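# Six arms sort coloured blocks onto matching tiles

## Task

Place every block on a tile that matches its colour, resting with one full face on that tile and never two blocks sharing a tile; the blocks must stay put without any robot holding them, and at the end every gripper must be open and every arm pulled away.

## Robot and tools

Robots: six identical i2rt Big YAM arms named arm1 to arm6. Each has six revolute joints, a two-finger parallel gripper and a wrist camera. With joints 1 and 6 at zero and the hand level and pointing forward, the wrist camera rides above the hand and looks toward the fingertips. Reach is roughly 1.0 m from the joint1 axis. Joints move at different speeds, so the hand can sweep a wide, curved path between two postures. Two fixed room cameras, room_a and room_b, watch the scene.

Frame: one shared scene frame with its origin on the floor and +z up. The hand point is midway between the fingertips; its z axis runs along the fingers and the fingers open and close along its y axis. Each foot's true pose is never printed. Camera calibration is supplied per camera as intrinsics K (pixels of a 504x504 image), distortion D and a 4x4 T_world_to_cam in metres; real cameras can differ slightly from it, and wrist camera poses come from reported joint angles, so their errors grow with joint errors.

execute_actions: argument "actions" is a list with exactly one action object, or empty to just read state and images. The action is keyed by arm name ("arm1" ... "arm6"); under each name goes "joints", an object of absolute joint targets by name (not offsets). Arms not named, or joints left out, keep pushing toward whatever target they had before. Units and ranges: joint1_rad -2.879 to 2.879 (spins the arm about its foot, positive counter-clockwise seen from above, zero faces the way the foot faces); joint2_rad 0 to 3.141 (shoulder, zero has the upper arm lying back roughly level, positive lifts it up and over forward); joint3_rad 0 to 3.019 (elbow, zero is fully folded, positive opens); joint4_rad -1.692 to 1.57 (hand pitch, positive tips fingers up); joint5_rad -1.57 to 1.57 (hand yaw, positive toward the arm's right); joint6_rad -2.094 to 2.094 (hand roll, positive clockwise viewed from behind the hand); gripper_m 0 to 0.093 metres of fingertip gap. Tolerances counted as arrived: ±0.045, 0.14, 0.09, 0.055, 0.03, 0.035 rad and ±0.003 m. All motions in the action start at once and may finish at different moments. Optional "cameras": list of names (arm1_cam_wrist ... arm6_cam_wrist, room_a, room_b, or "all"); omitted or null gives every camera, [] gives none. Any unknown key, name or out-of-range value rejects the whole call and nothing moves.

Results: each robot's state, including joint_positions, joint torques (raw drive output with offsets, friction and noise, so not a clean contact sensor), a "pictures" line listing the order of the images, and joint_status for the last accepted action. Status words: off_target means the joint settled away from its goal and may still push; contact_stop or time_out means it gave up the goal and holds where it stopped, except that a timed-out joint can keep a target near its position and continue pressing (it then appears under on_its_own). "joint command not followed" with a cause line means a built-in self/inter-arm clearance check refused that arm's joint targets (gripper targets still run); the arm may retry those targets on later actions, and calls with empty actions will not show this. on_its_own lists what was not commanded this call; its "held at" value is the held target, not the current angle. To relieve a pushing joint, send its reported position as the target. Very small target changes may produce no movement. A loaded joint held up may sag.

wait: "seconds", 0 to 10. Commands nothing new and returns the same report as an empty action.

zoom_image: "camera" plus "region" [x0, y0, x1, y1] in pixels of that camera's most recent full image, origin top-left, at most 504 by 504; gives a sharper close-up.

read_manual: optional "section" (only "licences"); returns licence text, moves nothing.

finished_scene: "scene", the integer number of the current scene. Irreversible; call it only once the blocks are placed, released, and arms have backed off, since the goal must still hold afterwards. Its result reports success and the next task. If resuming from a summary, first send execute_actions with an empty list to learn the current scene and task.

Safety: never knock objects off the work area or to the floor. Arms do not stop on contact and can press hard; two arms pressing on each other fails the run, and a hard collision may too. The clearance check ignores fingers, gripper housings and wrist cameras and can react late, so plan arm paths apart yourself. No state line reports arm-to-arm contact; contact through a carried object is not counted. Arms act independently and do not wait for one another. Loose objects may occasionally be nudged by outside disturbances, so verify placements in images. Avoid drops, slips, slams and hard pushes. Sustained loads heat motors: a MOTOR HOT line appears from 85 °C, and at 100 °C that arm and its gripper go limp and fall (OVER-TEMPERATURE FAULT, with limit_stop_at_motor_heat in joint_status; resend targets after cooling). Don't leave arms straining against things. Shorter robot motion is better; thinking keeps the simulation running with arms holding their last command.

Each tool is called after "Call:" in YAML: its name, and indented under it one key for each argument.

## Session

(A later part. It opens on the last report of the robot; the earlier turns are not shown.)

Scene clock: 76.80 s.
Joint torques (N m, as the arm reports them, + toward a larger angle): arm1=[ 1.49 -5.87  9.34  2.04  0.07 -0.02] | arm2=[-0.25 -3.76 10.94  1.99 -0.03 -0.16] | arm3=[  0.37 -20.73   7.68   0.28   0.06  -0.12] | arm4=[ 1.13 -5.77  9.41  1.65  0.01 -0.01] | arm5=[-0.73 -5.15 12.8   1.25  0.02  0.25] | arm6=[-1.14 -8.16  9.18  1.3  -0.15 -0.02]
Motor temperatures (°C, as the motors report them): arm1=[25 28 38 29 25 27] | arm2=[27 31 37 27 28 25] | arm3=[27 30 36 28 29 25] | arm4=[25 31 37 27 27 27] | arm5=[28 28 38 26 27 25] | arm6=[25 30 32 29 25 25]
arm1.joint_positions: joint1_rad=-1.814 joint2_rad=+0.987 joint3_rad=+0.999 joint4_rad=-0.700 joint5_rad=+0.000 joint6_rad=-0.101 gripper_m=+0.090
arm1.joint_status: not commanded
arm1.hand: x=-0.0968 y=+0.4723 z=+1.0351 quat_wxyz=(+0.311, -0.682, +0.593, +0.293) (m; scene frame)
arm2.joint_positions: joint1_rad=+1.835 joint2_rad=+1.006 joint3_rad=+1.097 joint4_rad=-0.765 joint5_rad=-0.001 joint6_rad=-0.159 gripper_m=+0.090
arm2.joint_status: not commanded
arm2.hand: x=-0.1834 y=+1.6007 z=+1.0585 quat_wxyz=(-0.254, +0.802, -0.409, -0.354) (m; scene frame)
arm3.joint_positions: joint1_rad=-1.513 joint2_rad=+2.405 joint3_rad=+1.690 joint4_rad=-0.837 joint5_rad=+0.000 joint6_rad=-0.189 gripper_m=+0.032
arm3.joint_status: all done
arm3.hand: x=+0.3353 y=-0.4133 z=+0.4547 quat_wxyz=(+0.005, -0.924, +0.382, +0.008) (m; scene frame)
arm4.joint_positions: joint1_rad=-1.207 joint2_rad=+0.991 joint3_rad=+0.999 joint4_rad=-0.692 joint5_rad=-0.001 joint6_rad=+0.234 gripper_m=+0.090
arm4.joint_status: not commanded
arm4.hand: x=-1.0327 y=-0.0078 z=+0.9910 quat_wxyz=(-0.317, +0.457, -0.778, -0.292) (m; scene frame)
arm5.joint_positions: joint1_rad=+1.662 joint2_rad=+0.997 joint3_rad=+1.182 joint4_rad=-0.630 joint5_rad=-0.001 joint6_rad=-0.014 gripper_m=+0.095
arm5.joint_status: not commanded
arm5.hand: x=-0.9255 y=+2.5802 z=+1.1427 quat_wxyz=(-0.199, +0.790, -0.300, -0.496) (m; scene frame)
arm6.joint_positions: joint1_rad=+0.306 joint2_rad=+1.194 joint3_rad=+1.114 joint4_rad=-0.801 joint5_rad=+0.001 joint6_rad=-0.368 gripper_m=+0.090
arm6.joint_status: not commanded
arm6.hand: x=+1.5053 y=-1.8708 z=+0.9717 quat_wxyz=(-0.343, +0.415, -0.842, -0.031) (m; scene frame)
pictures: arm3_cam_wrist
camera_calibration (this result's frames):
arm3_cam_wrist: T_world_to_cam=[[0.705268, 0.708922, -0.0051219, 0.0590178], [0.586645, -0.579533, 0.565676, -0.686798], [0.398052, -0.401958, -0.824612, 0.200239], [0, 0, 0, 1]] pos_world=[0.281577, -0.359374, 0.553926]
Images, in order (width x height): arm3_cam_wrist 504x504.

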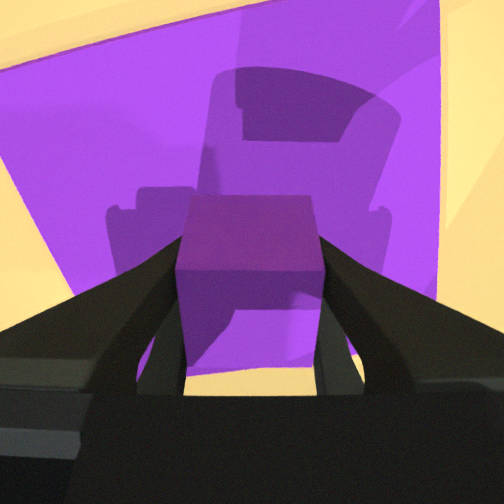

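Lower ~0.025.

Call:
execute_actions:
  actions:
    - {"arm3":{"joints":{"joint2_rad":2.47}}}
  cameras: ["arm3_cam_wrist"]

Scene clock: 77.90 s.
Joint torques (N m, as the arm reports them, + toward a larger angle): arm1=[ 1.02 -5.64  9.33  1.97  0.08 -0.02] | arm2=[-0.01 -4.01 10.85  1.92 -0.04 -0.12] | arm3=[  0.37 -21.1    7.39   0.18   0.06  -0.12] | arm4=[ 0.85 -5.44  9.38  1.64 -0.02 -0.03] | arm5=[-1.4  -5.75 12.7   1.51  0.06  0.23] | arm6=[-0.8  -8.48  9.27  1.7  -0.09  0.06]
Motor temperatures (°C, as the motors report them): arm1=[25 28 38 29 25 27] | arm2=[27 31 37 27 28 25] | arm3=[27 30 36 28 29 25] | arm4=[25 30 37 27 27 27] | arm5=[28 28 38 26 27 25] | arm6=[25 30 32 29 25 25]
arm1.joint_positions: joint1_rad=-1.814 joint2_rad=+0.987 joint3_rad=+0.999 joint4_rad=-0.700 joint5_rad=+0.000 joint6_rad=-0.101 gripper_m=+0.090
arm1.joint_status: not commanded
arm1.hand: x=-0.0968 y=+0.4723 z=+1.0351 quat_wxyz=(+0.311, -0.682, +0.593, +0.293) (m; scene frame)
arm2.joint_positions: joint1_rad=+1.835 joint2_rad=+1.006 joint3_rad=+1.097 joint4_rad=-0.765 joint5_rad=-0.001 joint6_rad=-0.159 gripper_m=+0.090
arm2.joint_status: not commanded
arm2.hand: x=-0.1834 y=+1.6007 z=+1.0585 quat_wxyz=(-0.254, +0.802, -0.409, -0.354) (m; scene frame)
arm3.joint_positions: joint1_rad=-1.513 joint2_rad=+2.449 joint3_rad=+1.690 joint4_rad=-0.837 joint5_rad=+0.000 joint6_rad=-0.189 gripper_m=+0.032
arm3.joint_status: all done
arm3.hand: x=+0.3429 y=-0.4245 z=+0.4276 quat_wxyz=(-0.007, -0.924, +0.382, -0.010) (m; scene frame)
arm4.joint_positions: joint1_rad=-1.207 joint2_rad=+0.991 joint3_rad=+0.999 joint4_rad=-0.692 joint5_rad=-0.001 joint6_rad=+0.234 gripper_m=+0.090
arm4.joint_status: not commanded
arm4.hand: x=-1.0327 y=-0.0078 z=+0.9910 quat_wxyz=(-0.317, +0.457, -0.778, -0.292) (m; scene frame)
arm5.joint_positions: joint1_rad=+1.662 joint2_rad=+0.997 joint3_rad=+1.182 joint4_rad=-0.630 joint5_rad=-0.001 joint6_rad=-0.014 gripper_m=+0.095
arm5.joint_status: not commanded
arm5.hand: x=-0.9255 y=+2.5802 z=+1.1427 quat_wxyz=(-0.199, +0.790, -0.300, -0.496) (m; scene frame)
arm6.joint_positions: joint1_rad=+0.306 joint2_rad=+1.194 joint3_rad=+1.114 joint4_rad=-0.801 joint5_rad=+0.001 joint6_rad=-0.368 gripper_m=+0.090
arm6.joint_status: not commanded
arm6.hand: x=+1.5053 y=-1.8708 z=+0.9717 quat_wxyz=(-0.343, +0.415, -0.842, -0.031) (m; scene frame)
pictures: arm3_cam_wrist
camera_calibration (this result's frames):
arm3_cam_wrist: T_world_to_cam=[[0.705475, 0.708607, -0.01346, 0.0648097], [0.572125, -0.558181, 0.600922, -0.683436], [0.418304, -0.431636, -0.799194, 0.139966], [0, 0, 0, 1]] pos_world=[0.286741, -0.366992, 0.523424]
Images, in order (width x height): arm3_cam_wrist 504x504.

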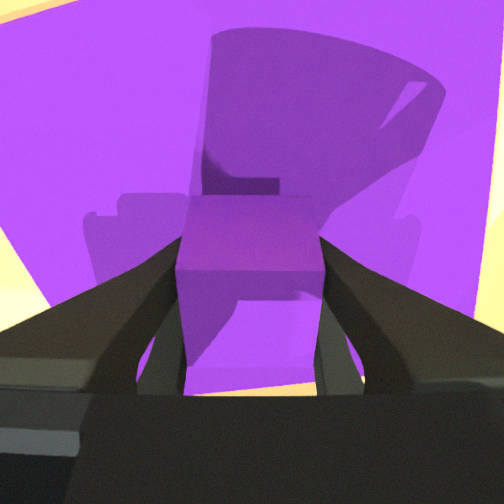

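Nearly down; a touch more, then release.

Call:
execute_actions:
  actions:
    - {"arm3":{"joints":{"joint2_rad":2.485}}}
  cameras: []

Call:
execute_actions:
  actions:
    - {"arm3":{"joints":{"gripper_m":0.09}}}
  cameras: []

Call:
execute_actions:
  actions:
    - {"arm3":{"joints":{"joint2_rad":1.45,"joint3_rad":1.25,"joint4_rad":-0.7}},"arm2":{"joints":{"joint1_rad":0.25,"joint4_rad":-0.5}},"arm1":{"joints":{"joint1_rad":-1.5}}}
  cameras: ["arm3_cam_wrist","arm2_cam_wrist","room_a","room_b"]

Scene clock: 79.23 s.
Joint torques (N m, as the arm reports them, + toward a larger angle): arm1=[ 1.36 -5.59  9.43  2.03  0.03  0.02] | arm2=[-0.12 -4.24 10.76  1.98 -0.05 -0.15] | arm3=[  0.35 -20.     7.41   0.17   0.06  -0.12] | arm4=[ 1.   -5.57  9.42  1.61  0.01 -0.01] | arm5=[-0.99 -6.24 12.77  1.49  0.06  0.19] | arm6=[-0.61 -8.39  9.    1.2  -0.09  0.02]
Motor temperatures (°C, as the motors report them): arm1=[25 28 38 29 25 27] | arm2=[27 31 37 27 28 25] | arm3=[27 30 36 28 29 25] | arm4=[25 30 37 27 27 27] | arm5=[28 28 38 26 27 25] | arm6=[25 29 32 29 25 25]
arm1.joint_positions: joint1_rad=-1.814 joint2_rad=+0.987 joint3_rad=+0.999 joint4_rad=-0.700 joint5_rad=+0.000 joint6_rad=-0.101 gripper_m=+0.090
arm1.joint_status: not commanded
arm1.hand: x=-0.0968 y=+0.4723 z=+1.0351 quat_wxyz=(+0.311, -0.682, +0.593, +0.293) (m; scene frame)
arm2.joint_positions: joint1_rad=+1.835 joint2_rad=+1.006 joint3_rad=+1.097 joint4_rad=-0.765 joint5_rad=-0.001 joint6_rad=-0.159 gripper_m=+0.090
arm2.joint_status: not commanded
arm2.hand: x=-0.1834 y=+1.6007 z=+1.0585 quat_wxyz=(-0.254, +0.802, -0.409, -0.354) (m; scene frame)
arm3.joint_positions: joint1_rad=-1.513 joint2_rad=+2.451 joint3_rad=+1.690 joint4_rad=-0.837 joint5_rad=+0.000 joint6_rad=-0.189 gripper_m=+0.032
arm3.joint_status: all done
arm3.hand: x=+0.3434 y=-0.4252 z=+0.4260 quat_wxyz=(-0.008, -0.924, +0.382, -0.012) (m; scene frame)
arm4.joint_positions: joint1_rad=-1.207 joint2_rad=+0.991 joint3_rad=+0.999 joint4_rad=-0.692 joint5_rad=-0.001 joint6_rad=+0.234 gripper_m=+0.090
arm4.joint_status: not commanded
arm4.hand: x=-1.0327 y=-0.0078 z=+0.9910 quat_wxyz=(-0.317, +0.457, -0.778, -0.292) (m; scene frame)
arm5.joint_positions: joint1_rad=+1.662 joint2_rad=+0.997 joint3_rad=+1.182 joint4_rad=-0.630 joint5_rad=-0.001 joint6_rad=-0.014 gripper_m=+0.095
arm5.joint_status: not commanded
arm5.hand: x=-0.9255 y=+2.5802 z=+1.1427 quat_wxyz=(-0.199, +0.790, -0.300, -0.496) (m; scene frame)
arm6.joint_positions: joint1_rad=+0.306 joint2_rad=+1.194 joint3_rad=+1.114 joint4_rad=-0.801 joint5_rad=+0.001 joint6_rad=-0.368 gripper_m=+0.090
arm6.joint_status: not commanded
arm6.hand: x=+1.5053 y=-1.8708 z=+0.9717 quat_wxyz=(-0.343, +0.415, -0.842, -0.031) (m; scene frame)
pictures: none
No camera images: the call's "cameras" was empty. Leave "cameras" out to get every camera's image.

Scene clock: 79.90 s.
Joint torques (N m, as the arm reports them, + toward a larger angle): arm1=[ 0.84 -5.71  9.42  1.96  0.05 -0.01] | arm2=[-0.13 -4.68 10.93  1.98 -0.05 -0.15] | arm3=[  0.34 -20.12   7.41   0.16   0.06  -0.12] | arm4=[ 1.12 -5.58  9.39  1.67  0.   -0.01] | arm5=[-1.34 -5.36 12.99  1.46  0.09  0.23] | arm6=[-0.28 -8.78  9.05  1.43 -0.12  0.03]
Motor temperatures (°C, as the motors report them): arm1=[25 28 38 29 25 27] | arm2=[27 31 37 27 28 25] | arm3=[27 30 36 28 29 25] | arm4=[25 30 37 27 27 27] | arm5=[28 28 38 26 27 25] | arm6=[25 29 32 29 25 25]
arm1.joint_positions: joint1_rad=-1.814 joint2_rad=+0.987 joint3_rad=+0.999 joint4_rad=-0.700 joint5_rad=+0.000 joint6_rad=-0.101 gripper_m=+0.090
arm1.joint_status: not commanded
arm1.hand: x=-0.0968 y=+0.4723 z=+1.0351 quat_wxyz=(+0.311, -0.682, +0.593, +0.293) (m; scene frame)
arm2.joint_positions: joint1_rad=+1.835 joint2_rad=+1.006 joint3_rad=+1.097 joint4_rad=-0.765 joint5_rad=-0.001 joint6_rad=-0.159 gripper_m=+0.090
arm2.joint_status: not commanded
arm2.hand: x=-0.1834 y=+1.6007 z=+1.0585 quat_wxyz=(-0.254, +0.802, -0.409, -0.354) (m; scene frame)
arm3.joint_positions: joint1_rad=-1.513 joint2_rad=+2.452 joint3_rad=+1.690 joint4_rad=-0.837 joint5_rad=+0.000 joint6_rad=-0.189 gripper_m=+0.090
arm3.joint_status: all done
arm3.hand: x=+0.3435 y=-0.4253 z=+0.4258 quat_wxyz=(-0.008, -0.924, +0.382, -0.012) (m; scene frame)
arm4.joint_positions: joint1_rad=-1.207 joint2_rad=+0.991 joint3_rad=+0.999 joint4_rad=-0.692 joint5_rad=-0.001 joint6_rad=+0.234 gripper_m=+0.090
arm4.joint_status: not commanded
arm4.hand: x=-1.0327 y=-0.0078 z=+0.9910 quat_wxyz=(-0.317, +0.457, -0.778, -0.292) (m; scene frame)
arm5.joint_positions: joint1_rad=+1.662 joint2_rad=+0.997 joint3_rad=+1.182 joint4_rad=-0.630 joint5_rad=-0.001 joint6_rad=-0.014 gripper_m=+0.095
arm5.joint_status: not commanded
arm5.hand: x=-0.9255 y=+2.5802 z=+1.1427 quat_wxyz=(-0.199, +0.790, -0.300, -0.496) (m; scene frame)
arm6.joint_positions: joint1_rad=+0.306 joint2_rad=+1.194 joint3_rad=+1.114 joint4_rad=-0.801 joint5_rad=+0.001 joint6_rad=-0.368 gripper_m=+0.090
arm6.joint_status: not commanded
arm6.hand: x=+1.5053 y=-1.8708 z=+0.9717 quat_wxyz=(-0.343, +0.415, -0.842, -0.031) (m; scene frame)
pictures: none
No camera images: the call's "cameras" was empty. Leave "cameras" out to get every camera's image.

Scene clock: 81.70 s.
Joint torques (N m, as the arm reports them, + toward a larger angle): arm1=[ 1.5  -5.91  9.36  1.97  0.05 -0.01] | arm2=[-0.82 -4.53 10.99  2.65 -0.09 -0.15] | arm3=[  0.34 -12.18   8.23   1.36   0.06  -0.11] | arm4=[ 0.84 -5.51  9.45  1.62  0.01  0.  ] | arm5=[-0.82 -4.98 12.92  1.33  0.08  0.21] | arm6=[-1.   -7.98  9.19  1.57 -0.1   0.01]
Motor temperatures (°C, as the motors report them): arm1=[25 28 38 29 25 27] | arm2=[27 31 37 27 28 25] | arm3=[27 30 35 28 29 25] | arm4=[25 30 37 27 27 27] | arm5=[28 28 38 26 27 25] | arm6=[25 29 32 29 25 25]
arm1.joint_positions: joint1_rad=-1.504 joint2_rad=+0.987 joint3_rad=+0.999 joint4_rad=-0.700 joint5_rad=+0.000 joint6_rad=-0.101 gripper_m=+0.090
arm1.joint_status: all done
arm1.hand: x=-0.2305 y=+0.4462 z=+1.0351 quat_wxyz=(+0.262, -0.766, +0.481, +0.337) (m; scene frame)
arm2.joint_positions: joint1_rad=+0.251 joint2_rad=+1.006 joint3_rad=+1.097 joint4_rad=-0.527 joint5_rad=+0.001 joint6_rad=-0.159 gripper_m=+0.090
arm2.joint_status: all done
arm2.hand: x=+0.4510 y=+1.4119 z=+1.1042 quat_wxyz=(-0.530, +0.255, -0.805, -0.081) (m; scene frame)
arm3.joint_positions: joint1_rad=-1.513 joint2_rad=+1.432 joint3_rad=+1.254 joint4_rad=-0.712 joint5_rad=+0.000 joint6_rad=-0.189 gripper_m=+0.090
arm3.joint_status: all done
arm3.hand: x=+0.3770 y=-0.4738 z=+0.8727 quat_wxyz=(+0.183, -0.871, +0.360, +0.280) (m; scene frame)
arm4.joint_positions: joint1_rad=-1.207 joint2_rad=+0.991 joint3_rad=+0.999 joint4_rad=-0.692 joint5_rad=-0.001 joint6_rad=+0.234 gripper_m=+0.090
arm4.joint_status: not commanded
arm4.hand: x=-1.0327 y=-0.0078 z=+0.9910 quat_wxyz=(-0.317, +0.457, -0.778, -0.292) (m; scene frame)
arm5.joint_positions: joint1_rad=+1.662 joint2_rad=+0.997 joint3_rad=+1.182 joint4_rad=-0.630 joint5_rad=-0.001 joint6_rad=-0.014 gripper_m=+0.095
arm5.joint_status: not commanded
arm5.hand: x=-0.9255 y=+2.5802 z=+1.1427 quat_wxyz=(-0.199, +0.790, -0.300, -0.496) (m; scene frame)
arm6.joint_positions: joint1_rad=+0.306 joint2_rad=+1.194 joint3_rad=+1.114 joint4_rad=-0.801 joint5_rad=+0.001 joint6_rad=-0.368 gripper_m=+0.090
arm6.joint_status: not commanded
arm6.hand: x=+1.5053 y=-1.8708 z=+0.9717 quat_wxyz=(-0.343, +0.415, -0.842, -0.031) (m; scene frame)
pictures: arm2_cam_wrist, arm3_cam_wrist, room_a, room_b
camera_calibration (this result's frames):
arm2_cam_wrist: T_world_to_cam=[[0.500247, -0.856496, 0.12715, 0.84409], [-0.717069, -0.492092, -0.493617, 1.57022], [0.485351, 0.155756, -0.860334, 0.634311], [0, 0, 0, 1]] pos_world=[0.395836, 1.39685, 1.21348]
arm3_cam_wrist: T_world_to_cam=[[0.726335, 0.678176, 0.111872, -0.0499225], [0.685817, -0.725893, -0.052292, -0.550159], [0.0457441, 0.114705, -0.992346, 1.02802], [0, 0, 0, 1]] pos_world=[0.366543, -0.483419, 0.996965]
Images, in order (width x height): arm2_cam_wrist 504x504, arm3_cam_wrist 504x504, room_a 504x504, room_b 504x504.

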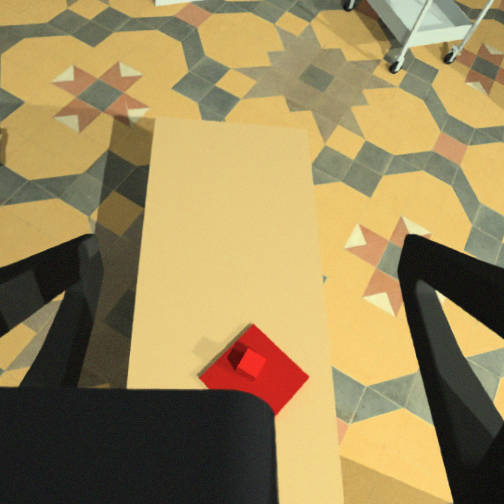

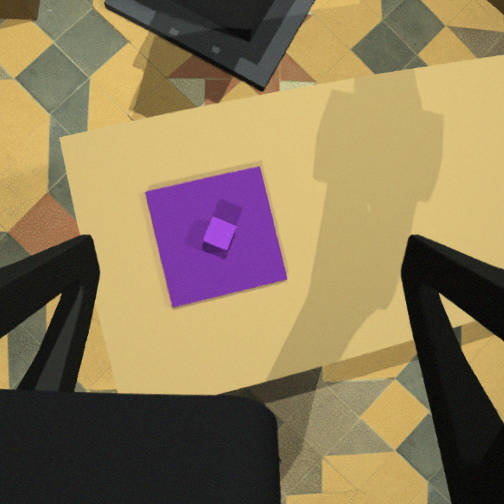

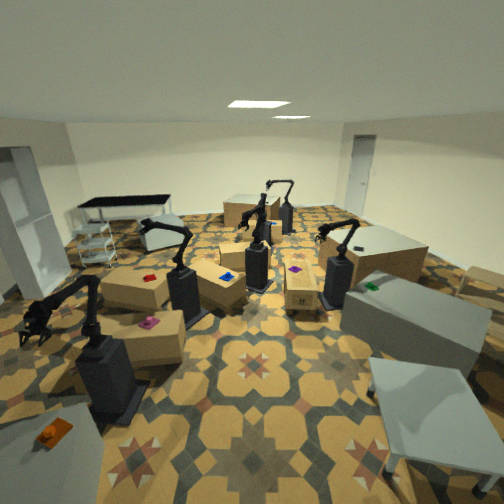

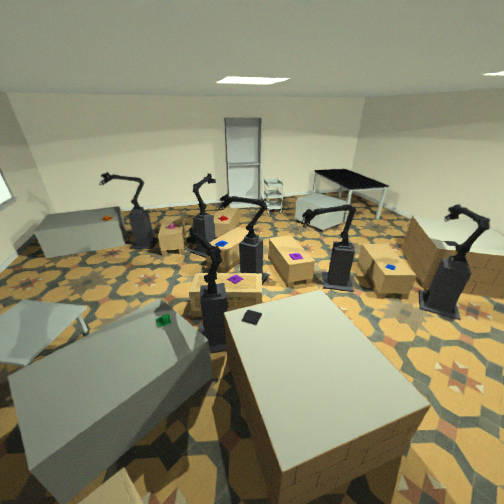

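Quick check of green and blue.

Call:
zoom_image:
  camera: "room_b"
  region: [130,220,270,350]

Call:
zoom_image:
  camera: "room_a"
  region: [120,250,420,350]

Region (130, 220, 270, 350) of room_b's 504x504 image, scaled by 3.600, with more detail than that image has; it fills the top 468 rows of this view, and the rest is white.

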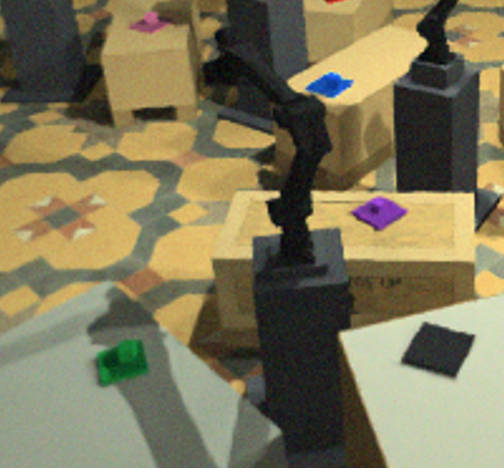

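Region (120, 250, 420, 350) of room_a's 504x504 image, scaled by 1.680, with more detail than that image has.

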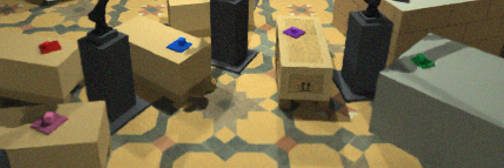

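Call:
finished_scene:
  scene: 2

The scene is finished: the task was done.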